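# Test a circuit board, then sort it by light color

## Task

Take the circuit board from the tray and set it flat in the tester with its components facing up. Both tester pins must go through the board's holes, and the white connector must face the lone black post. Close the lid until the latch catches. Wait for the signal light to show green or red. Then free the lid by pressing down the small black tab on the hook, open it, and place the board entirely inside the bin matching that color. The bins are loose. You may release the board once its center is lower than the bin's rim. A board in the wrong bin is a failure. Anything held in place only by the robot at the end does not count. Nothing the robot is touching at the end may settle more than about a fingernail's width once released, or the task fails. Nothing may be pushed or dropped off the table.

## Robot and tools

Robot: one arm with a two-finger parallel gripper. The fingers point along the gripper's +z axis and close along its y axis. The reported end_effector_position is the spot between the pads when they are shut. Closed fingertips stick out about 33 mm past it, fully open ones about 9 mm. Closing pushes the tips roughly 24 mm further out, so leave that clearance above a surface.

Frames: results give end_effector_position in metres and end_effector_quat_wxyz in the scene frame. Its origin is on the table top under the arm base, +z is up, and +y is to the left when facing along +x. The base may be tilted, and the printed position gets less accurate at long reach.

The 9-number row (used by both execute_actions and move), each value in [-1, 1], in this order: dx, dy, dz, rx, ry, rz, position, force_limit, speed. The first six are an offset, not a pose. They are expressed in the gripper's own axes and counted from the gripper pose in the most recent result that reported it (for a second call within the same reply, or before any result has shown a pose, from where the gripper is when the action begins). A value of 1.0 equals 0.6 m for dx, dy, dz and 180 degrees for rx, ry, rz; the three rotation numbers form one rotation vector. Sending all zeros is not a pause: it pulls the hand back to that reference pose. Position: +1 fully open (140 mm), about -0.8 where pads touch, -1 closes until blocked. force_limit: roughly 14 N at -1, 60 N at 0, 107 N at +1. speed (the last row entry): finger speed, about 30, 140 and 250 mm/s at -1, 0 and +1.

execute_actions: argument actions is a list with zero or one element. An empty list just reports the state. {"rows": [[...]], "steps": n} plays up to 15 rows, one per control step of 1/30 s (n at most 15, default 15; the final row repeats if rows run out). Every row is measured from the same reference pose, not from the row before it. {"steps": n} alone is a wait of up to 300 steps counted from the previous result, so thinking time is included. Optional pictures (true/false) toggles camera images. Each step the command is clipped to within 70 mm and 16 degrees of the measured pose, so a distant target needs several calls; read the pose and send the remainder. HELD marks steps the clearance check blocked; a "pose unreachable" line means it changed or blocked the command. "Hand target" shows where the controller is currently heading.

move: target is one 9-number row (same offset rules); speed is the path's top speed in m/s, 0.002 to 0.5, default 0.25 (rotation up to twice that in rad/s). It drives a straight path lasting 0.5 to 10 s and does not avoid obstacles; the finger values are applied at the start. The "move:" line reports the ending (done, off_target, moving, held, fault), which limits acted (paced = the command was clipped; held = some steps blocked, after which the arm may dash), and the remaining distance to target.

wait: seconds, 0 to 10; lets the simulation run with no new command. zoom_image: camera is "cam_low" or "cam_wrist"; region is [x0, y0, x1, y1] in pixels of the last full 672x504 image, at most 504 by 504. finished_scene: scene is the number of the current scene; it ends it for good and returns whether the task succeeded.

Gripping: send position -1 and confirm object_status is 2. Codes: 0 moving, 1 blocked while opening, 2 blocked while closing, 3 reached the target or pads met (a thin part might still be held). To squeeze harder while at 2, raise force_limit and switch position between -1 and -0.98. position_measured is in counts: 3 open, 230 pads touching, not linear in mm.

Safety: the arm is stiff, so aiming even slightly past contact with something solid can trigger a fault stop; faster moves hit harder. A joint torque at its limit (waist, shoulder, elbow 142 N m; forearm roll, wrist pitch, wrist roll 35.6 N m, held weight included) or an outside force of 150 N stops the arm for 10 s and drops the rest of the call. A MOTOR HOT line warns of overheating from holding loads; an OVER-TEMPERATURE FAULT brakes the arm. Flange force shows the estimated external force and includes held weight. Avoid drops, slips, slamming the lid, hard pushes, tipping the loose bins, and anything leaving the table. Occasionally a held part gets tugged or a loose item is nudged; recheck afterward.

Cameras: cam_low (fixed) and cam_wrist, 672x504 each, calibration included with results.

Each tool is called after "Emit:" as name(argument=value, ...) on one line, values as JSON.

## Session

I'll start by looking at the current state of the scene.

Emit:
execute_actions(actions=[])

Scene clock: 0.00 s of 12600.00 s.
end_effector_position=(+0.9103, +0.1322, +0.1534) position_measured=3 object_status=3 end_effector_quat_wxyz=(+0.069, -0.298, +0.913, -0.271)
Joint positions: [ 0.34   0.738  0.769  0.224 -1.111 -1.452]
Joint velocities: [-0.001 -0.     0.     0.    -0.    -0.   ]
Flange force (N, the push that the arm receives, along the gripper's own x y z axes): no reading
Hand target: +0.910, +0.132, +0.153; +0.069, -0.298, +0.913, -0.271

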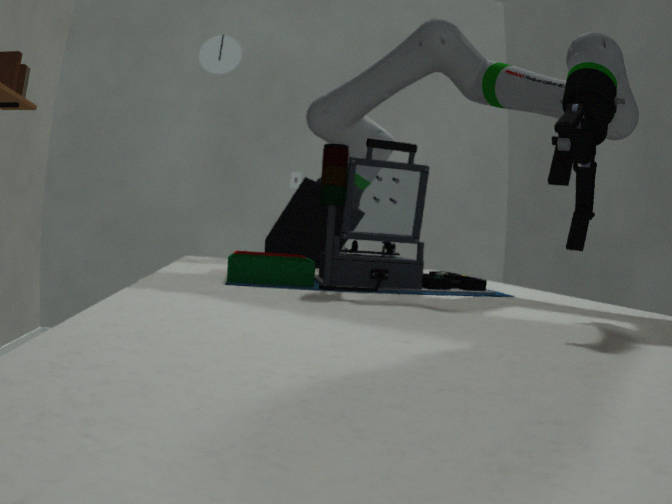

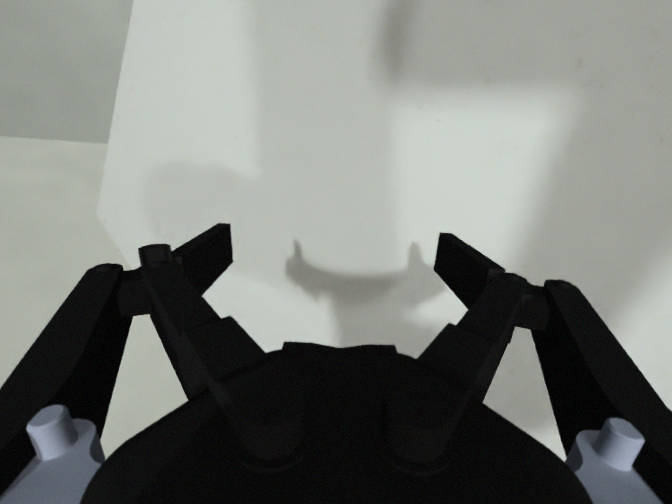

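Emit:
zoom_image(camera="cam_low", region=[210, 120, 530, 320])

Emit:
zoom_image(camera="cam_low", region=[310, 220, 520, 310])

Region (210, 120, 530, 320) of cam_low's 672x504 image, scaled by 1.575, with more detail than that image has; it fills the top 315 rows of this view, and the rest is white.

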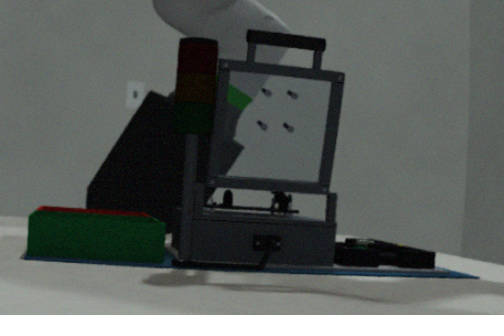

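Region (310, 220, 520, 310) of cam_low's 672x504 image, scaled by 2.400, with more detail than that image has; it fills the top 216 rows of this view, and the rest is white.

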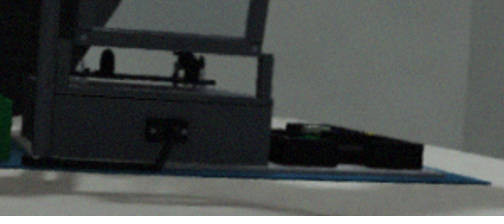

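Emit:
move(target=[0.5978, -0.2362, -0.4115, -0.1777, 0.0452, 0.1954, 1, 0, 0], speed=0.3)

Scene clock: 101.13 s of 12600.00 s.
end_effector_position=(+0.6187, -0.0611, +0.4497) position_measured=3 object_status=3 end_effector_quat_wxyz=(-0.000, +0.001, +1.000, -0.000)
Joint positions: [-0.456  0.351  0.638 -0.556 -1.806 -1.252]
Joint velocities: [-0.002  0.001 -0.    -0.002 -0.001 -0.003]
Flange force (N, the push that the arm receives, along the gripper's own x y z axes): [2.1 -1.7 -0.5]
Hand target: +0.619, -0.061, +0.450; -0.000, +0.002, +1.000, -0.000
Off the commanded pose: 0.001 m, 0 deg.
After step 90, 96.10 s passed at rest.
move: done
camera_calibration (this result's frames):
cam_wrist: T_world_to_cam=[[-0.0285937, 0.999315, 0.0235081, 0.0626514], [0.940559, 0.0189354, 0.339102, -0.743114], [0.338424, 0.0318069, -0.940456, 0.404888], [0, 0, 0, 1]] pos_world=[0.56371, -0.0614156, 0.631298]

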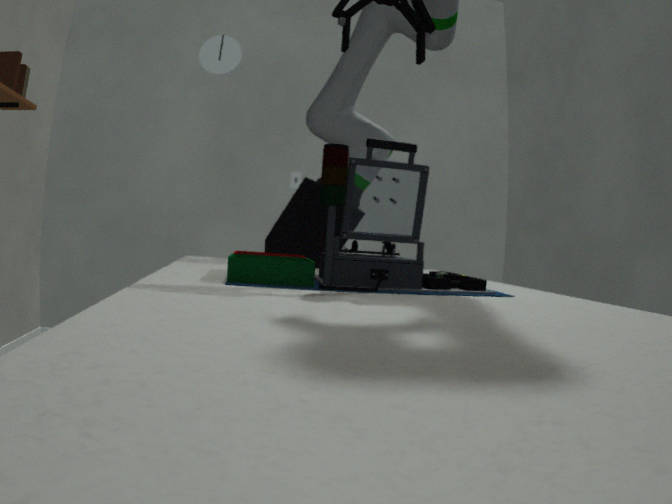

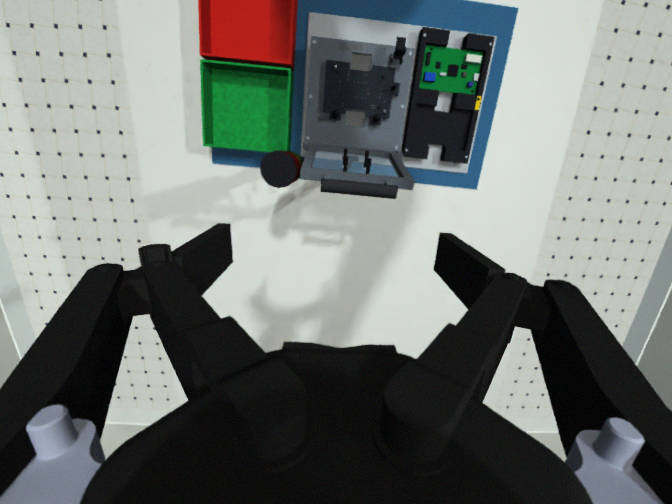

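Emit:
zoom_image(camera="cam_wrist", region=[190, 0, 530, 210])

Emit:
zoom_image(camera="cam_wrist", region=[295, 20, 425, 150])

Emit:
zoom_image(camera="cam_wrist", region=[400, 20, 500, 120])

Region (190, 0, 530, 210) of cam_wrist's 672x504 image, scaled by 1.482, with more detail than that image has; it fills the top 311 rows of this view, and the rest is white.

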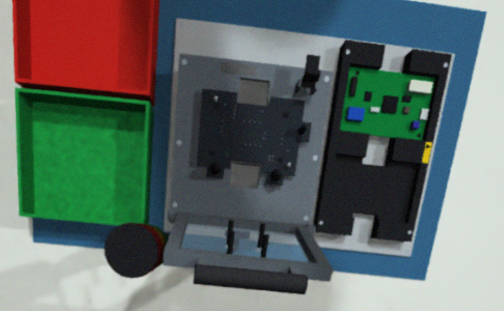

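Region (295, 20, 425, 150) of cam_wrist's 672x504 image, scaled by 3.877, with more detail than that image has.

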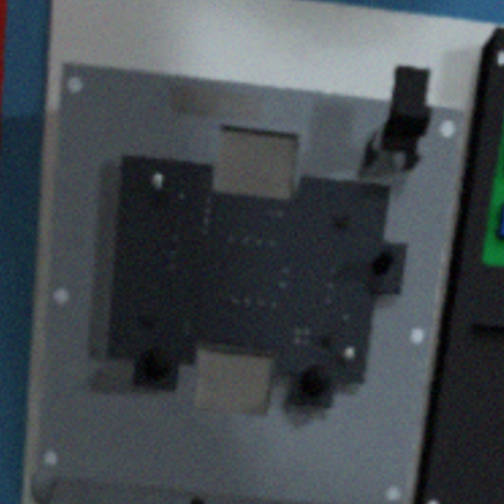

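Region (400, 20, 500, 120) of cam_wrist's 672x504 image, scaled by 5.040, with more detail than that image has.

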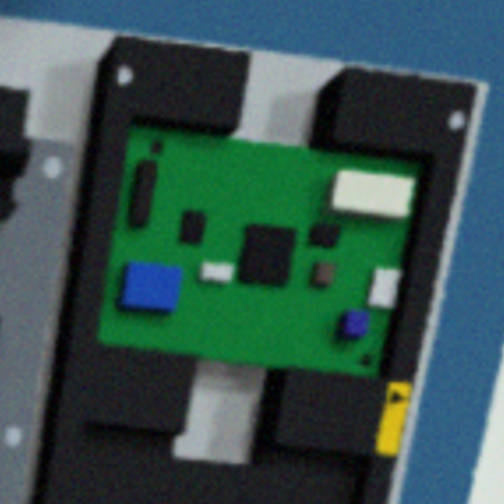

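Emit:
zoom_image(camera="cam_low", region=[315, 225, 435, 300])

Emit:
zoom_image(camera="cam_low", region=[315, 130, 445, 260])

Emit:
zoom_image(camera="cam_wrist", region=[255, 120, 425, 210])

Region (315, 225, 435, 300) of cam_low's 672x504 image, scaled by 4.200, with more detail than that image has; it fills the top 315 rows of this view, and the rest is white.

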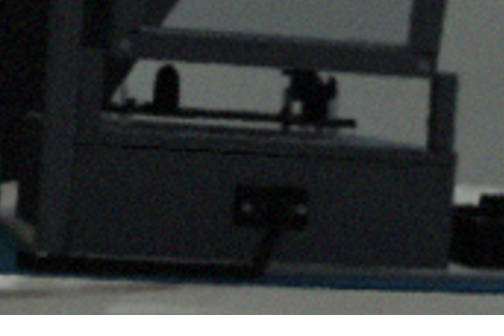

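Region (315, 130, 445, 260) of cam_low's 672x504 image, scaled by 3.877, with more detail than that image has.

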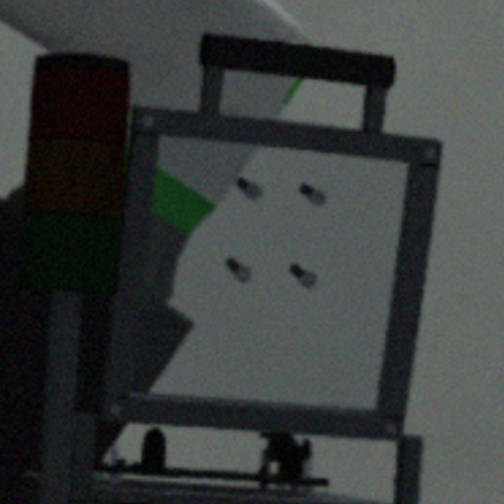

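Region (255, 120, 425, 210) of cam_wrist's 672x504 image, scaled by 2.965, with more detail than that image has; it fills the top 267 rows of this view, and the rest is white.

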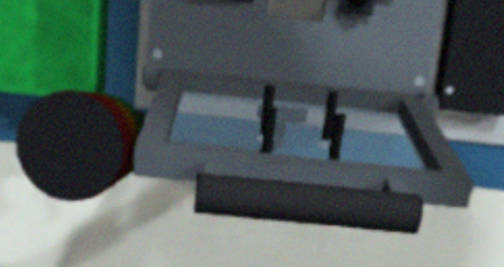

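Emit:
move(target=[0.2523, 0.0815, 0.2495, 0, 0, -0.4795, 0.2, 0, 0], speed=0.4)

Emit:
move(target=[0, 0, 0.25, 0, 0, 0, 0.2, 0, 0], speed=0.2)

Scene clock: 223.50 s of 12600.00 s.
end_effector_position=(+0.4673, -0.0115, +0.3003) position_measured=104 object_status=3 end_effector_quat_wxyz=(+0.001, +0.683, -0.730, -0.000)
Joint positions: [-0.316 -0.037 -0.141 -0.54  -1.4    0.339]
Joint velocities: [-0.002 -0.001 -0.002 -0.001  0.001  0.002]
Flange force (N, the push that the arm receives, along the gripper's own x y z axes): [1.0 -3.5 -0.3]
Hand target: +0.467, -0.012, +0.300; +0.001, +0.683, -0.730, +0.000
Off the commanded pose: 0.000 m, 0 deg.
After step 90, 117.00 s passed at rest.
move: done
camera_calibration (this result's frames):
cam_wrist: T_world_to_cam=[[-0.999091, 0.0343772, 0.0251931, 0.454201], [0.0408869, 0.939947, 0.338862, -0.119846], [-0.0120311, 0.339584, -0.940499, 0.481368], [0, 0, 0, 1]] pos_world=[0.46448, -0.0664296, 0.481894]

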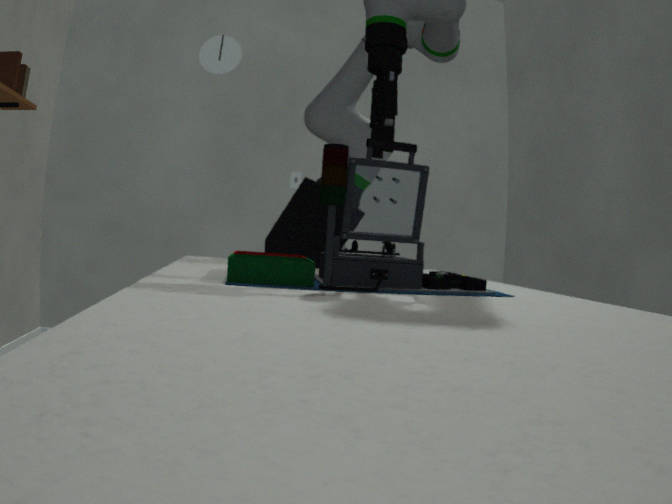

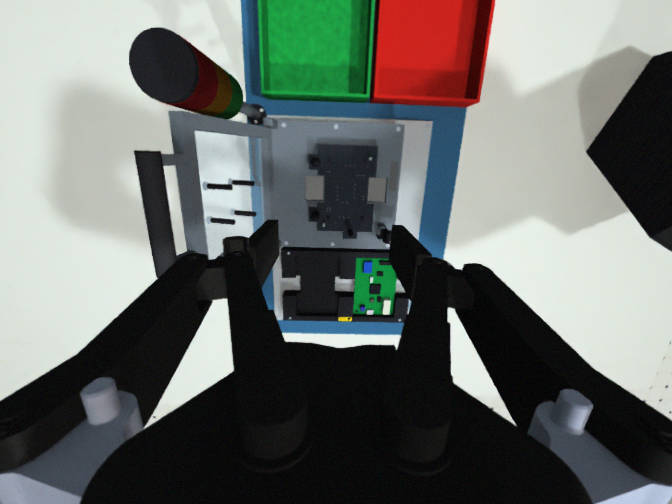

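Scene clock: 224.67 s of 12600.00 s.
end_effector_position=(+0.4673, -0.0111, +0.1503) position_measured=104 object_status=3 end_effector_quat_wxyz=(+0.000, +0.684, -0.730, -0.000)
Joint positions: [-0.14   0.096 -0.313 -0.593 -1.051  0.36 ]
Joint velocities: [-0.001  0.001 -0.002 -0.002  0.001  0.   ]
Flange force (N, the push that the arm receives, along the gripper's own x y z axes): [2.7 -3.1 -1.6]
Hand target: +0.467, -0.011, +0.150; +0.000, +0.684, -0.730, -0.000
Off the commanded pose: 0.001 m, 0 deg.
move: done
camera_calibration (this result's frames):
cam_wrist: T_world_to_cam=[[-0.999127, 0.0334118, 0.0250949, 0.457905], [0.0399497, 0.939864, 0.339204, -0.0690558], [-0.0122524, 0.339911, -0.940378, 0.340205], [0, 0, 0, 1]] pos_world=[0.464432, -0.0660358, 0.331855]

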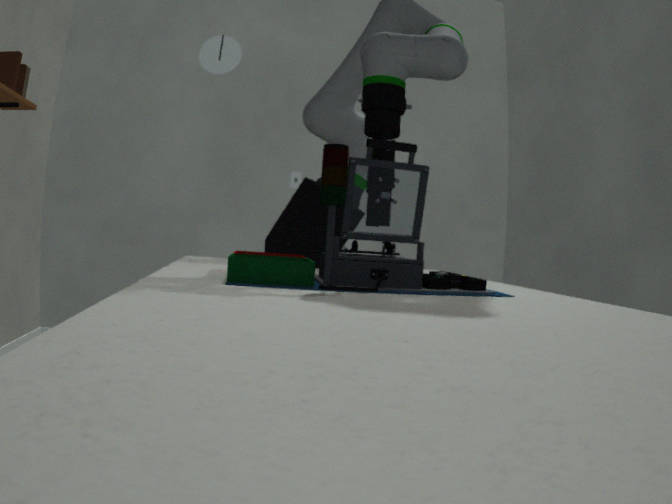

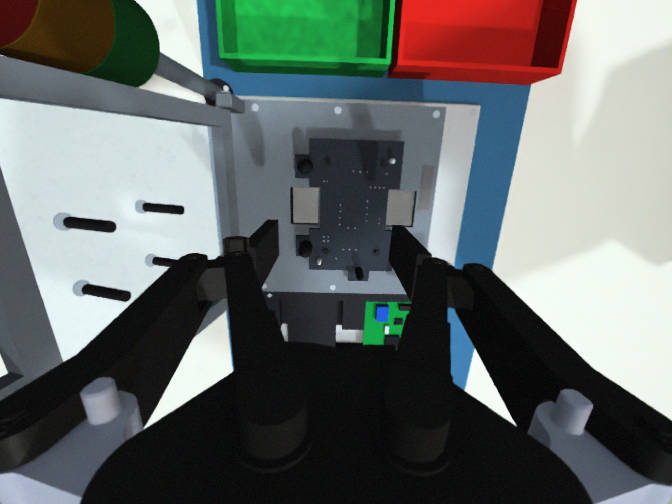

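Emit:
zoom_image(camera="cam_wrist", region=[260, 125, 440, 305])

Emit:
zoom_image(camera="cam_wrist", region=[360, 130, 430, 200])

Emit:
zoom_image(camera="cam_wrist", region=[290, 225, 380, 290])

Region (260, 125, 440, 305) of cam_wrist's 672x504 image, scaled by 2.800, with more detail than that image has.

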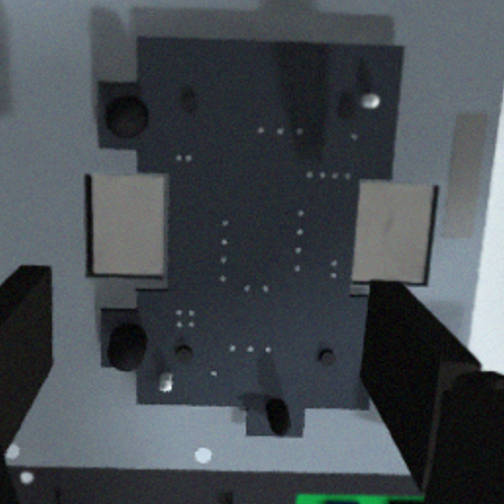

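Region (360, 130, 430, 200) of cam_wrist's 672x504 image, scaled by 7.200, with more detail than that image has.

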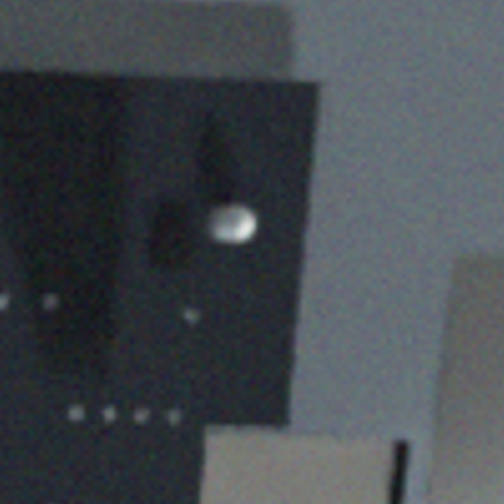

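Region (290, 225, 380, 290) of cam_wrist's 672x504 image, scaled by 5.600, with more detail than that image has.

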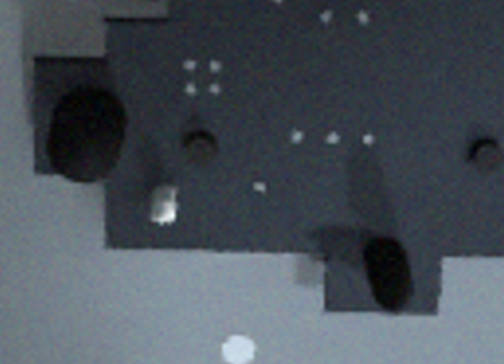

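Emit:
zoom_image(camera="cam_wrist", region=[240, 205, 310, 275])

Emit:
zoom_image(camera="cam_wrist", region=[370, 205, 440, 275])

Region (240, 205, 310, 275) of cam_wrist's 672x504 image, scaled by 7.200, with more detail than that image has.

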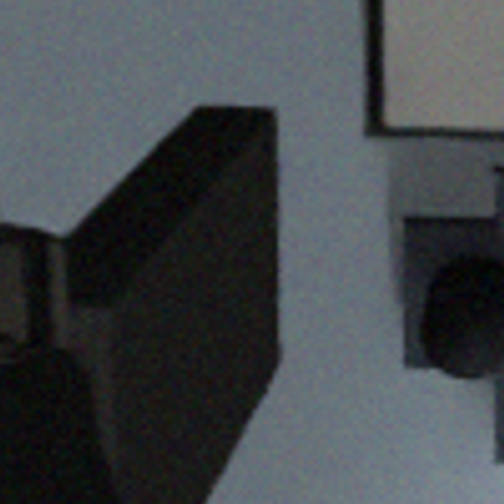

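Region (370, 205, 440, 275) of cam_wrist's 672x504 image, scaled by 7.200, with more detail than that image has.

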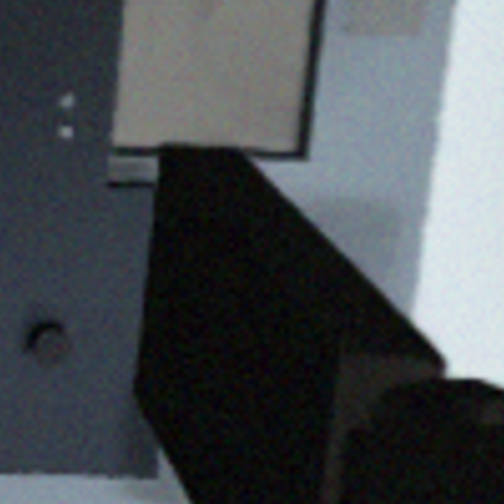

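Emit:
zoom_image(camera="cam_low", region=[335, 200, 425, 270])

Region (335, 200, 425, 270) of cam_low's 672x504 image, scaled by 5.600, with more detail than that image has.

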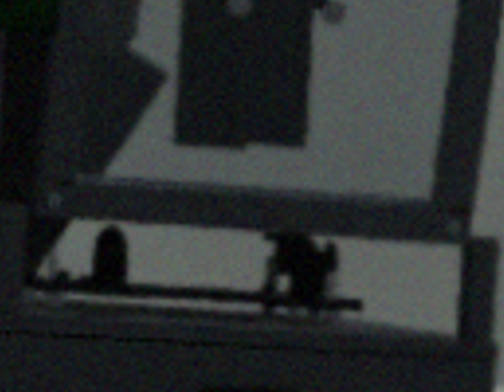

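Emit:
move(target=[0.0167, 0.0283, 0.0838, 0, 0, -0.005, 0.2, 0, 0], speed=0.1)

Scene clock: 345.53 s of 12600.00 s.
end_effector_position=(+0.4496, -0.0198, +0.1000) position_measured=104 object_status=3 end_effector_quat_wxyz=(+0.000, +0.690, -0.724, -0.000)
Joint positions: [-0.11   0.159 -0.376 -0.64  -0.933  0.437]
Joint velocities: [ 0.     0.001 -0.    -0.001  0.001  0.001]
Flange force (N, the push that the arm receives, along the gripper's own x y z axes): [2.5 -3.1 -1.1]
Hand target: +0.450, -0.020, +0.100; +0.000, +0.690, -0.724, -0.000
Off the commanded pose: 0.000 m, 0 deg.
After step 90, 117.00 s passed at rest.
move: done
camera_calibration (this result's frames):
cam_wrist: T_world_to_cam=[[-0.999532, 0.0173984, 0.0251476, 0.44169], [0.0249056, 0.940333, 0.339343, -0.0363567], [-0.0177431, 0.33981, -0.940327, 0.298154], [0, 0, 0, 1]] pos_world=[0.447679, -0.074813, 0.281592]

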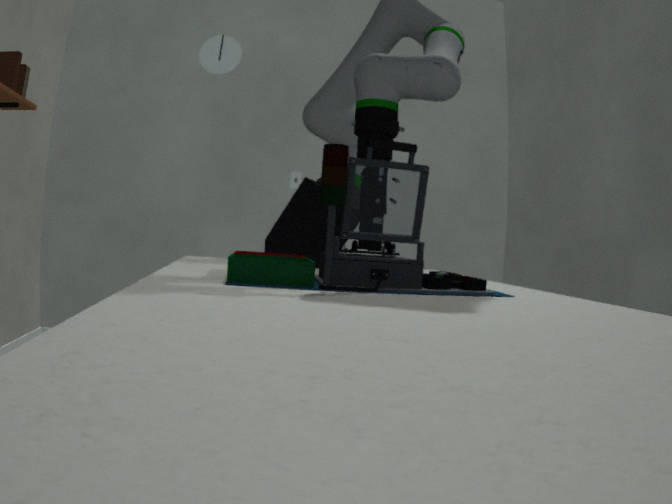

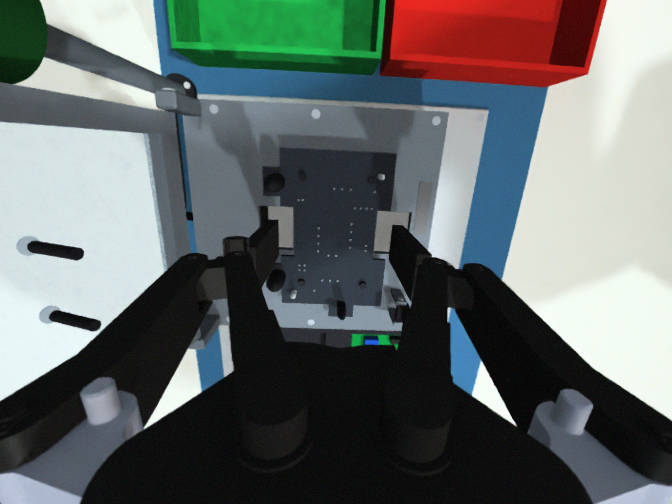

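Emit:
zoom_image(camera="cam_wrist", region=[245, 140, 435, 330])

Emit:
zoom_image(camera="cam_wrist", region=[350, 145, 410, 205])

Emit:
zoom_image(camera="cam_wrist", region=[265, 255, 325, 315])

Emit:
zoom_image(camera="cam_low", region=[335, 225, 415, 265])

Region (245, 140, 435, 330) of cam_wrist's 672x504 image, scaled by 2.653, with more detail than that image has.

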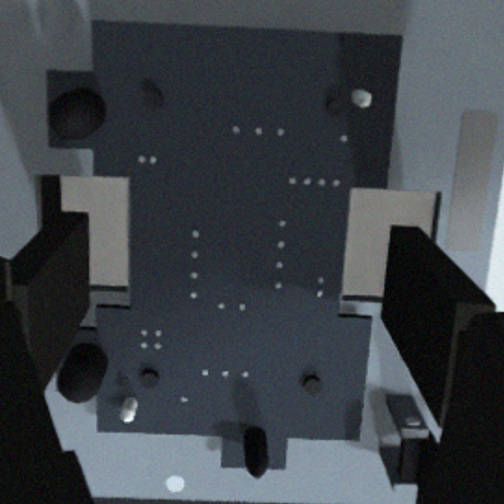

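Region (350, 145, 410, 205) of cam_wrist's 672x504 image, scaled by 8.400, with more detail than that image has.

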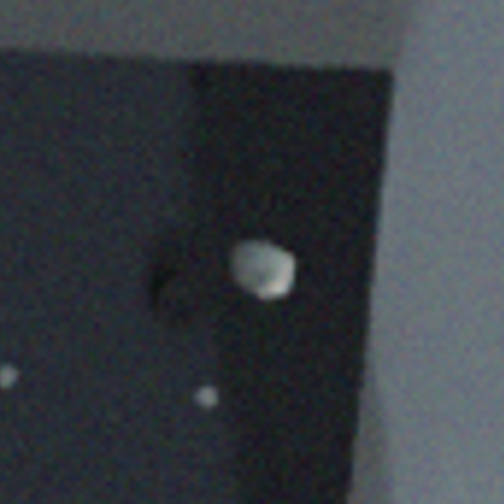

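Region (265, 255, 325, 315) of cam_wrist's 672x504 image, scaled by 8.400, with more detail than that image has.

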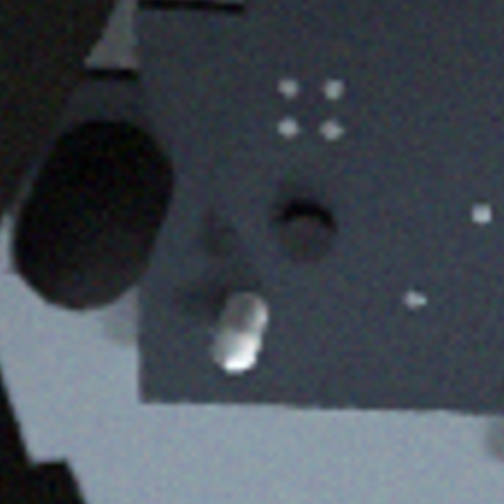

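Region (335, 225, 415, 265) of cam_low's 672x504 image, scaled by 6.300, with more detail than that image has.

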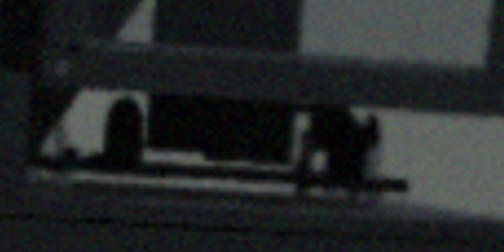

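Emit:
move(target=[0, 0, -0.062, 0, 0, 0, 0.2, 0, 0], speed=0.15)

Emit:
move(target=[-0.2785, 0.0998, 0.01, 0, 0, 0, 0.2, 0, 0], speed=0.25)

Emit:
move(target=[0, 0, 0.085, 0, 0, 0, 0.2, 0, 0], speed=0.15)

Scene clock: 443.70 s of 12600.00 s.
end_effector_position=(+0.4496, -0.0199, +0.1372) position_measured=104 object_status=3 end_effector_quat_wxyz=(+0.000, +0.690, -0.724, -0.000)
Joint positions: [-0.15   0.099 -0.36  -0.61  -1.016  0.418]
Joint velocities: [-0.    -0.001 -0.001 -0.002 -0.001 -0.   ]
Flange force (N, the push that the arm receives, along the gripper's own x y z axes): [1.3 -3.2 -0.4]
Hand target: +0.450, -0.020, +0.137; +0.000, +0.690, -0.724, -0.000
Off the commanded pose: 0.000 m, 0 deg.
After step 90, 94.40 s passed at rest.
move: done
camera_calibration (this result's frames):
cam_wrist: T_world_to_cam=[[-0.999527, 0.0176158, 0.0252019, 0.440758], [0.0251265, 0.940368, 0.33923, -0.0489386], [-0.0177232, 0.339703, -0.940366, 0.333153], [0, 0, 0, 1]] pos_world=[0.447684, -0.0749171, 0.318779]

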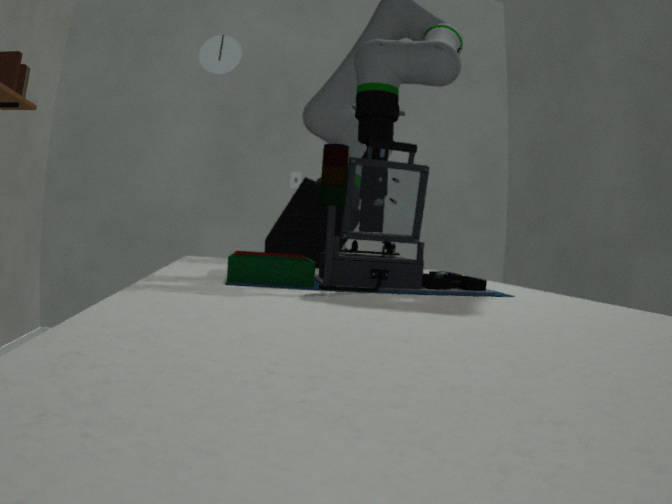

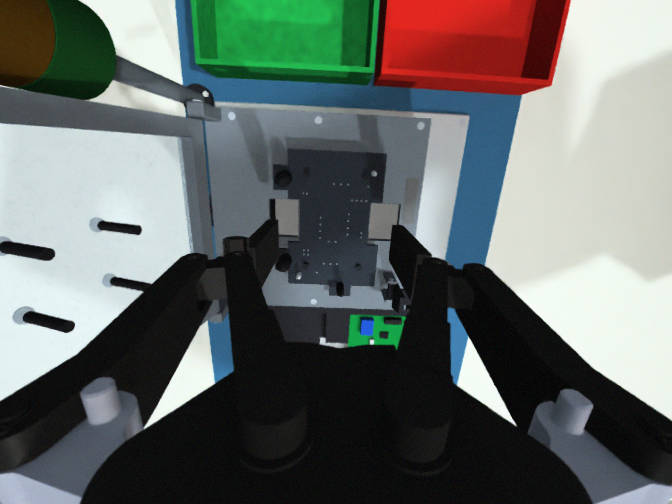

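Scene clock: 444.93 s of 12600.00 s.
end_effector_position=(+0.3988, +0.1505, +0.1317) position_measured=104 object_status=3 end_effector_quat_wxyz=(-0.001, +0.690, -0.724, -0.000)
Joint positions: [ 0.355 -0.251 -0.562 -0.46  -0.896 -0.167]
Joint velocities: [ 0.005 -0.003 -0.004  0.007  0.003 -0.009]
Flange force (N, the push that the arm receives, along the gripper's own x y z axes): [-0.5 -5.3 1.9]
Hand target: +0.399, +0.151, +0.132; -0.000, +0.690, -0.724, -0.000
Off the commanded pose: 0.001 m, 0 deg.
move: done
camera_calibration (this result's frames):
cam_wrist: T_world_to_cam=[[-0.999568, 0.0173862, 0.0236785, 0.387387], [0.0244141, 0.939943, 0.340458, -0.205838], [-0.0163371, 0.34089, -0.939961, 0.268424], [0, 0, 0, 1]] pos_world=[0.396631, 0.0952376, 0.313215]

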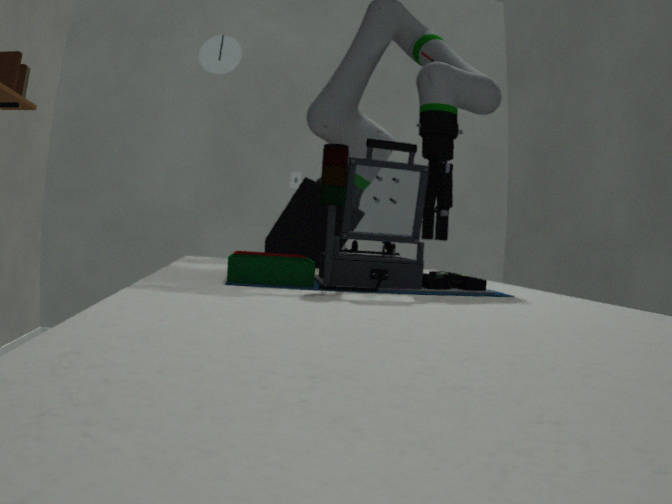

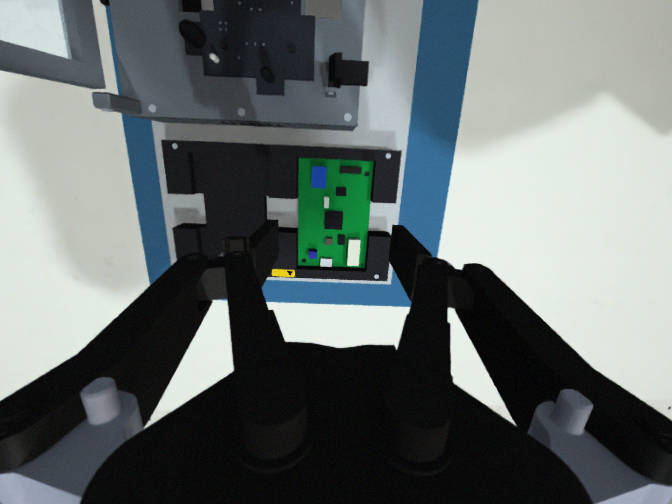

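Scene clock: 445.73 s of 12600.00 s.
end_effector_position=(+0.3987, +0.1507, +0.0807) position_measured=104 object_status=3 end_effector_quat_wxyz=(-0.001, +0.690, -0.724, -0.000)
Joint positions: [ 0.407 -0.145 -0.584 -0.494 -0.76  -0.144]
Joint velocities: [-0.001  0.002  0.002 -0.003  0.001  0.001]
Flange force (N, the push that the arm receives, along the gripper's own x y z axes): [2.1 2.1 -2.4]
Hand target: +0.399, +0.151, +0.081; -0.001, +0.690, -0.724, -0.000
Off the commanded pose: 0.000 m, 0 deg.
move: done
camera_calibration (this result's frames):
cam_wrist: T_world_to_cam=[[-0.99957, 0.0171227, 0.0238179, 0.388494], [0.0242171, 0.939882, 0.340641, -0.188566], [-0.0165533, 0.341071, -0.939892, 0.220445], [0, 0, 0, 1]] pos_world=[0.396542, 0.0953906, 0.262175]

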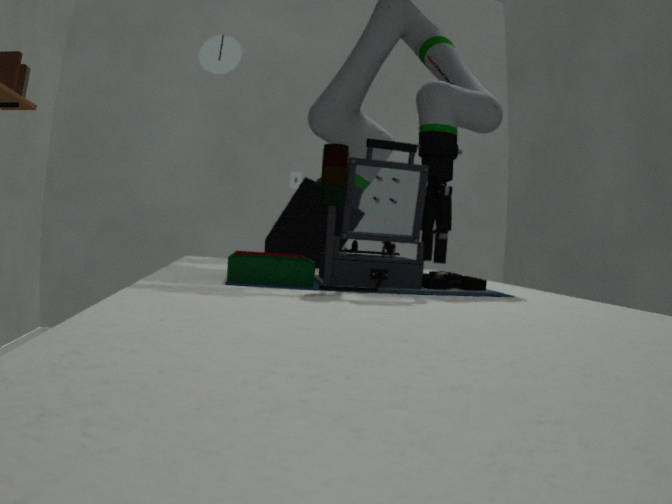

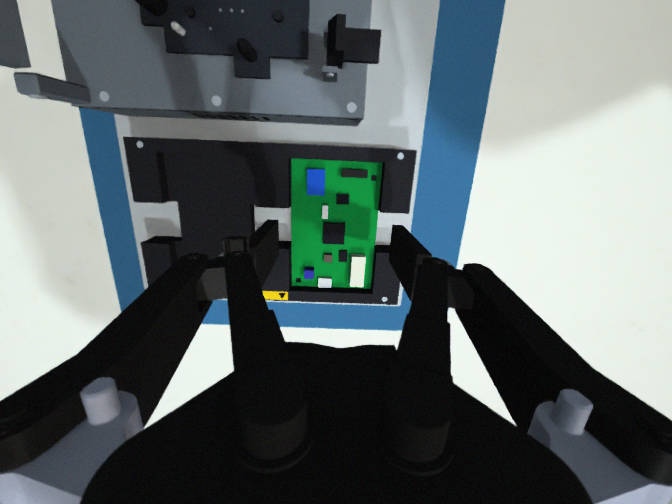

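Emit:
zoom_image(camera="cam_wrist", region=[250, 140, 420, 310])

Emit:
zoom_image(camera="cam_wrist", region=[300, 0, 400, 100])

Emit:
zoom_image(camera="cam_low", region=[415, 240, 495, 300])

Region (250, 140, 420, 310) of cam_wrist's 672x504 image, scaled by 2.965, with more detail than that image has.

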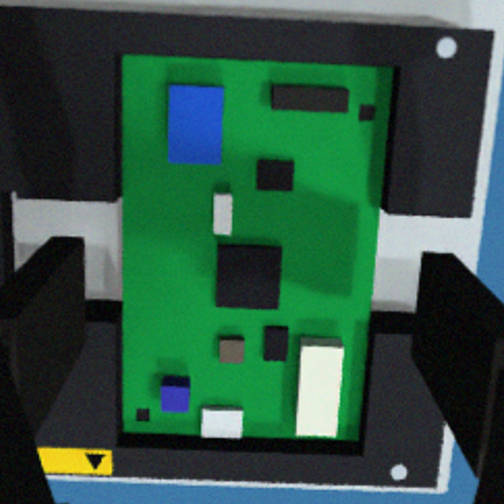

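Region (300, 0, 400, 100) of cam_wrist's 672x504 image, scaled by 5.040, with more detail than that image has.

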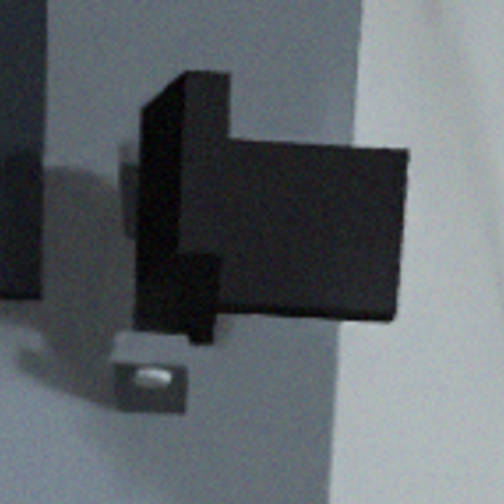

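Region (415, 240, 495, 300) of cam_low's 672x504 image, scaled by 6.300, with more detail than that image has; it fills the top 378 rows of this view, and the rest is white.

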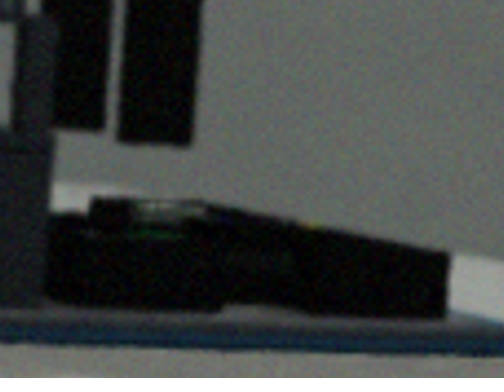

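Emit:
move(target=[0, -0.0005, 0.067, -0.0004, 0.00045, 0.0001, 0.2, 0.3, -0.5], speed=0.08)

Emit:
move(target=[0, 0, 0, 0, 0, 0, -1, 0.3, -0.7], speed=0.05)

Scene clock: 502.77 s of 12600.00 s.
end_effector_position=(+0.3990, +0.1508, +0.0405) position_measured=104 object_status=3 end_effector_quat_wxyz=(+0.000, +0.690, -0.724, -0.000)
Joint positions: [ 0.44  -0.046 -0.583 -0.534 -0.662 -0.112]
Joint velocities: [ 0.     0.002 -0.001 -0.002  0.001  0.001]
Flange force (N, the push that the arm receives, along the gripper's own x y z axes): [-0.1 -1.3 -0.4]
Hand target: +0.399, +0.151, +0.040; +0.000, +0.690, -0.724, -0.000
Off the commanded pose: 0.000 m, 0 deg.
After step 90, 53.17 s passed at rest.
move: done
camera_calibration (this result's frames):
cam_wrist: T_world_to_cam=[[-0.999534, 0.0172701, 0.0251739, 0.389598], [0.0247969, 0.940278, 0.339503, -0.175268], [-0.0178072, 0.339969, -0.940268, 0.183287], [0, 0, 0, 1]] pos_world=[0.397026, 0.0957602, 0.222035]

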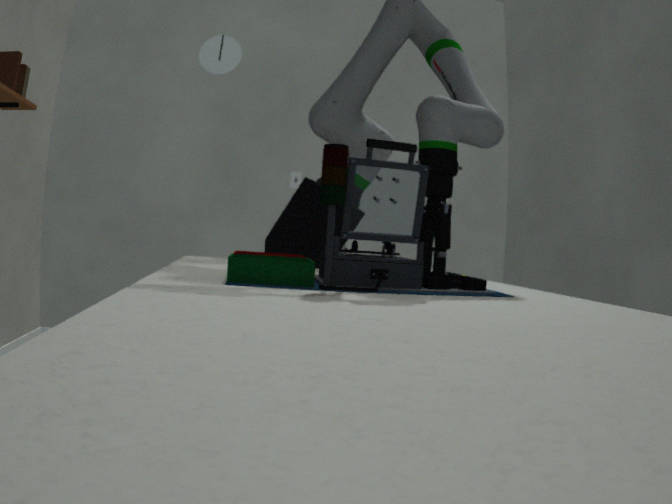

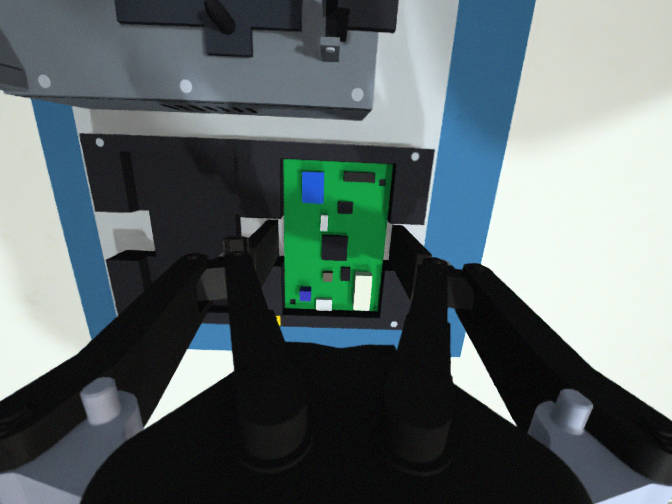

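Scene clock: 503.27 s of 12600.00 s.
end_effector_position=(+0.3990, +0.1509, +0.0405) position_measured=126 object_status=2 end_effector_quat_wxyz=(+0.000, +0.690, -0.724, -0.000)
Joint positions: [ 0.44  -0.046 -0.582 -0.534 -0.662 -0.112]
Joint velocities: [ 0.001 -0.     0.001 -0.001 -0.     0.   ]
Flange force (N, the push that the arm receives, along the gripper's own x y z axes): [0.6 7.6 -52.4]
Hand target: +0.399, +0.151, +0.041; +0.000, +0.690, -0.724, -0.000
Off the commanded pose: 0.000 m, 0 deg.
move: done
camera_calibration (this result's frames):
cam_wrist: T_world_to_cam=[[-0.999537, 0.0172307, 0.0250745, 0.389672], [0.024727, 0.94026, 0.339559, -0.17529], [-0.0177257, 0.340022, -0.940251, 0.183249], [0, 0, 0, 1]] pos_world=[0.397075, 0.0957948, 0.222051]

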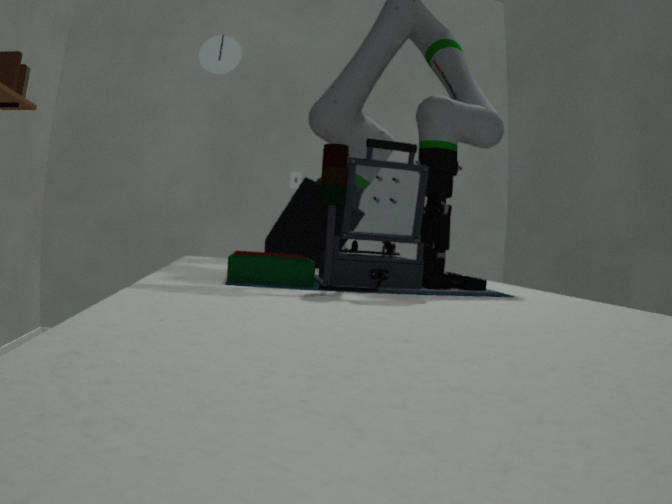

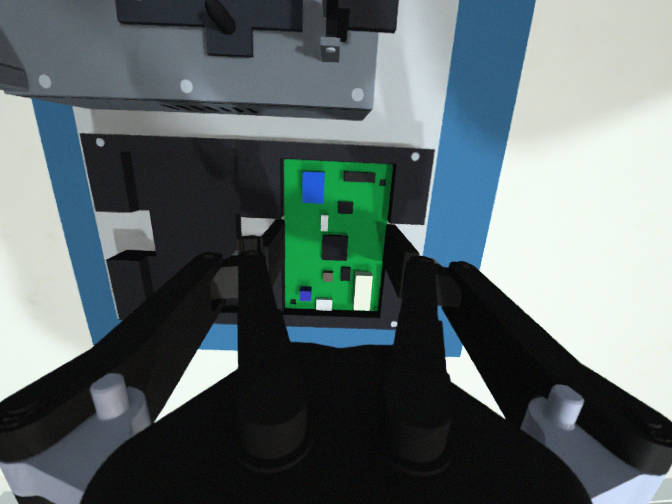

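Emit:
move(target=[0, 0, -0.03, 0, 0, 0, -1, 0.3, -0.7], speed=0.04)

Scene clock: 507.50 s of 12600.00 s.
end_effector_position=(+0.3991, +0.1508, +0.0585) position_measured=127 object_status=2 end_effector_quat_wxyz=(+0.000, +0.690, -0.724, -0.000)
Joint positions: [ 0.426 -0.091 -0.584 -0.514 -0.706 -0.13 ]
Joint velocities: [ 0.001 -0.002  0.     0.    -0.001 -0.001]
Flange force (N, the push that the arm receives, along the gripper's own x y z axes): [1.8 -5.1 2.3]
Hand target: +0.399, +0.151, +0.059; +0.000, +0.690, -0.724, -0.000
Off the commanded pose: 0.000 m, 0 deg.
After step 90, 0.50 s passed at rest.
move: done
camera_calibration (this result's frames):
cam_wrist: T_world_to_cam=[[-0.999536, 0.0173194, 0.025065, 0.389249], [0.0248059, 0.940285, 0.339484, -0.181373], [-0.0176885, 0.339948, -0.940278, 0.20017], [0, 0, 0, 1]] pos_world=[0.397108, 0.0957532, 0.240032]

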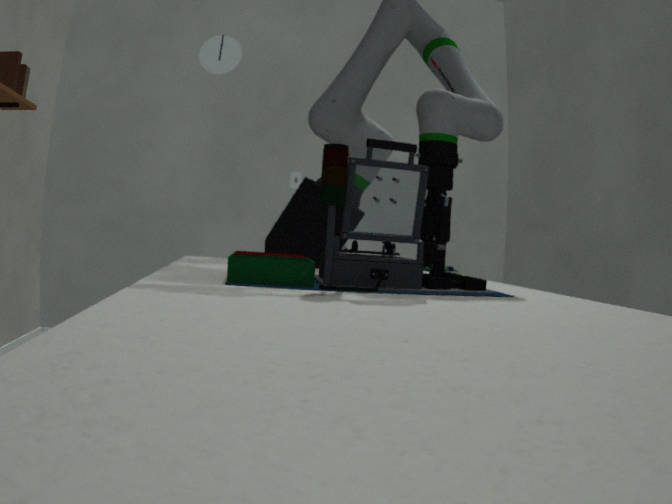

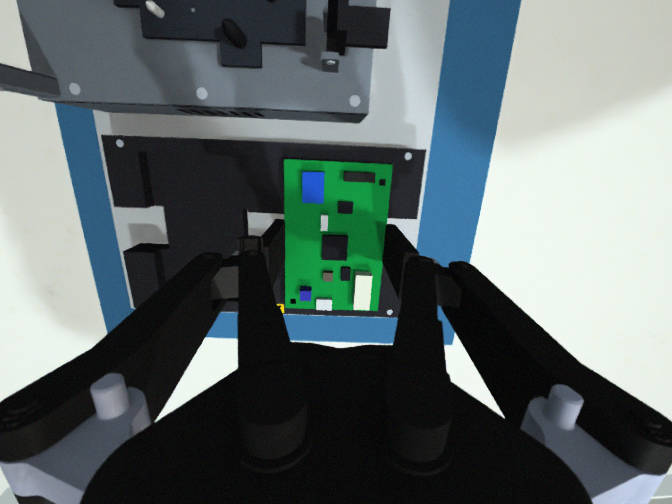

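The board is held. Let me measure the holes' positions in the hand.

Emit:
zoom_image(camera="cam_wrist", region=[350, 150, 410, 210])

Emit:
zoom_image(camera="cam_wrist", region=[265, 265, 325, 325])

Emit:
zoom_image(camera="cam_low", region=[415, 245, 475, 290])

Region (350, 150, 410, 210) of cam_wrist's 672x504 image, scaled by 8.400, with more detail than that image has.

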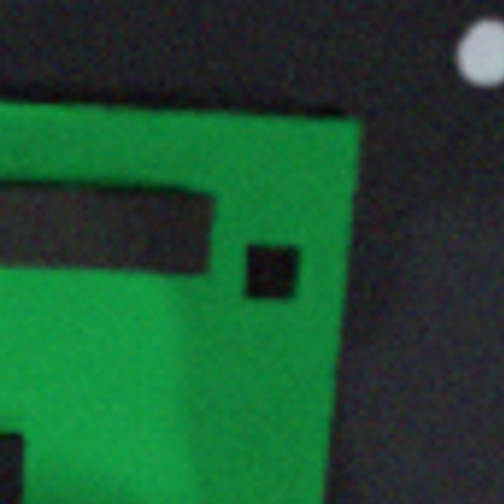

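Region (265, 265, 325, 325) of cam_wrist's 672x504 image, scaled by 8.400, with more detail than that image has.

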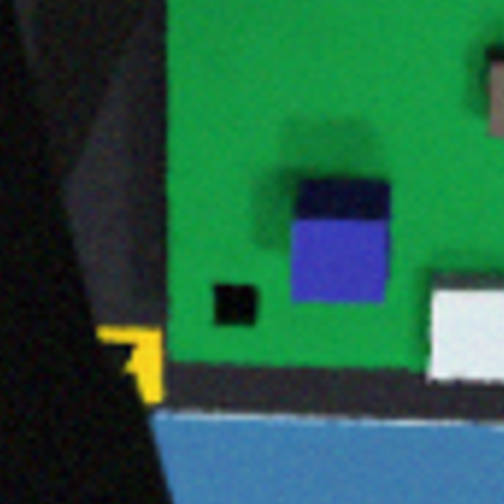

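Region (415, 245, 475, 290) of cam_low's 672x504 image, scaled by 8.400, with more detail than that image has; it fills the top 378 rows of this view, and the rest is white.

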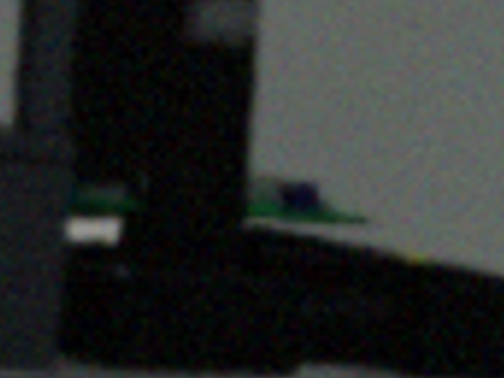

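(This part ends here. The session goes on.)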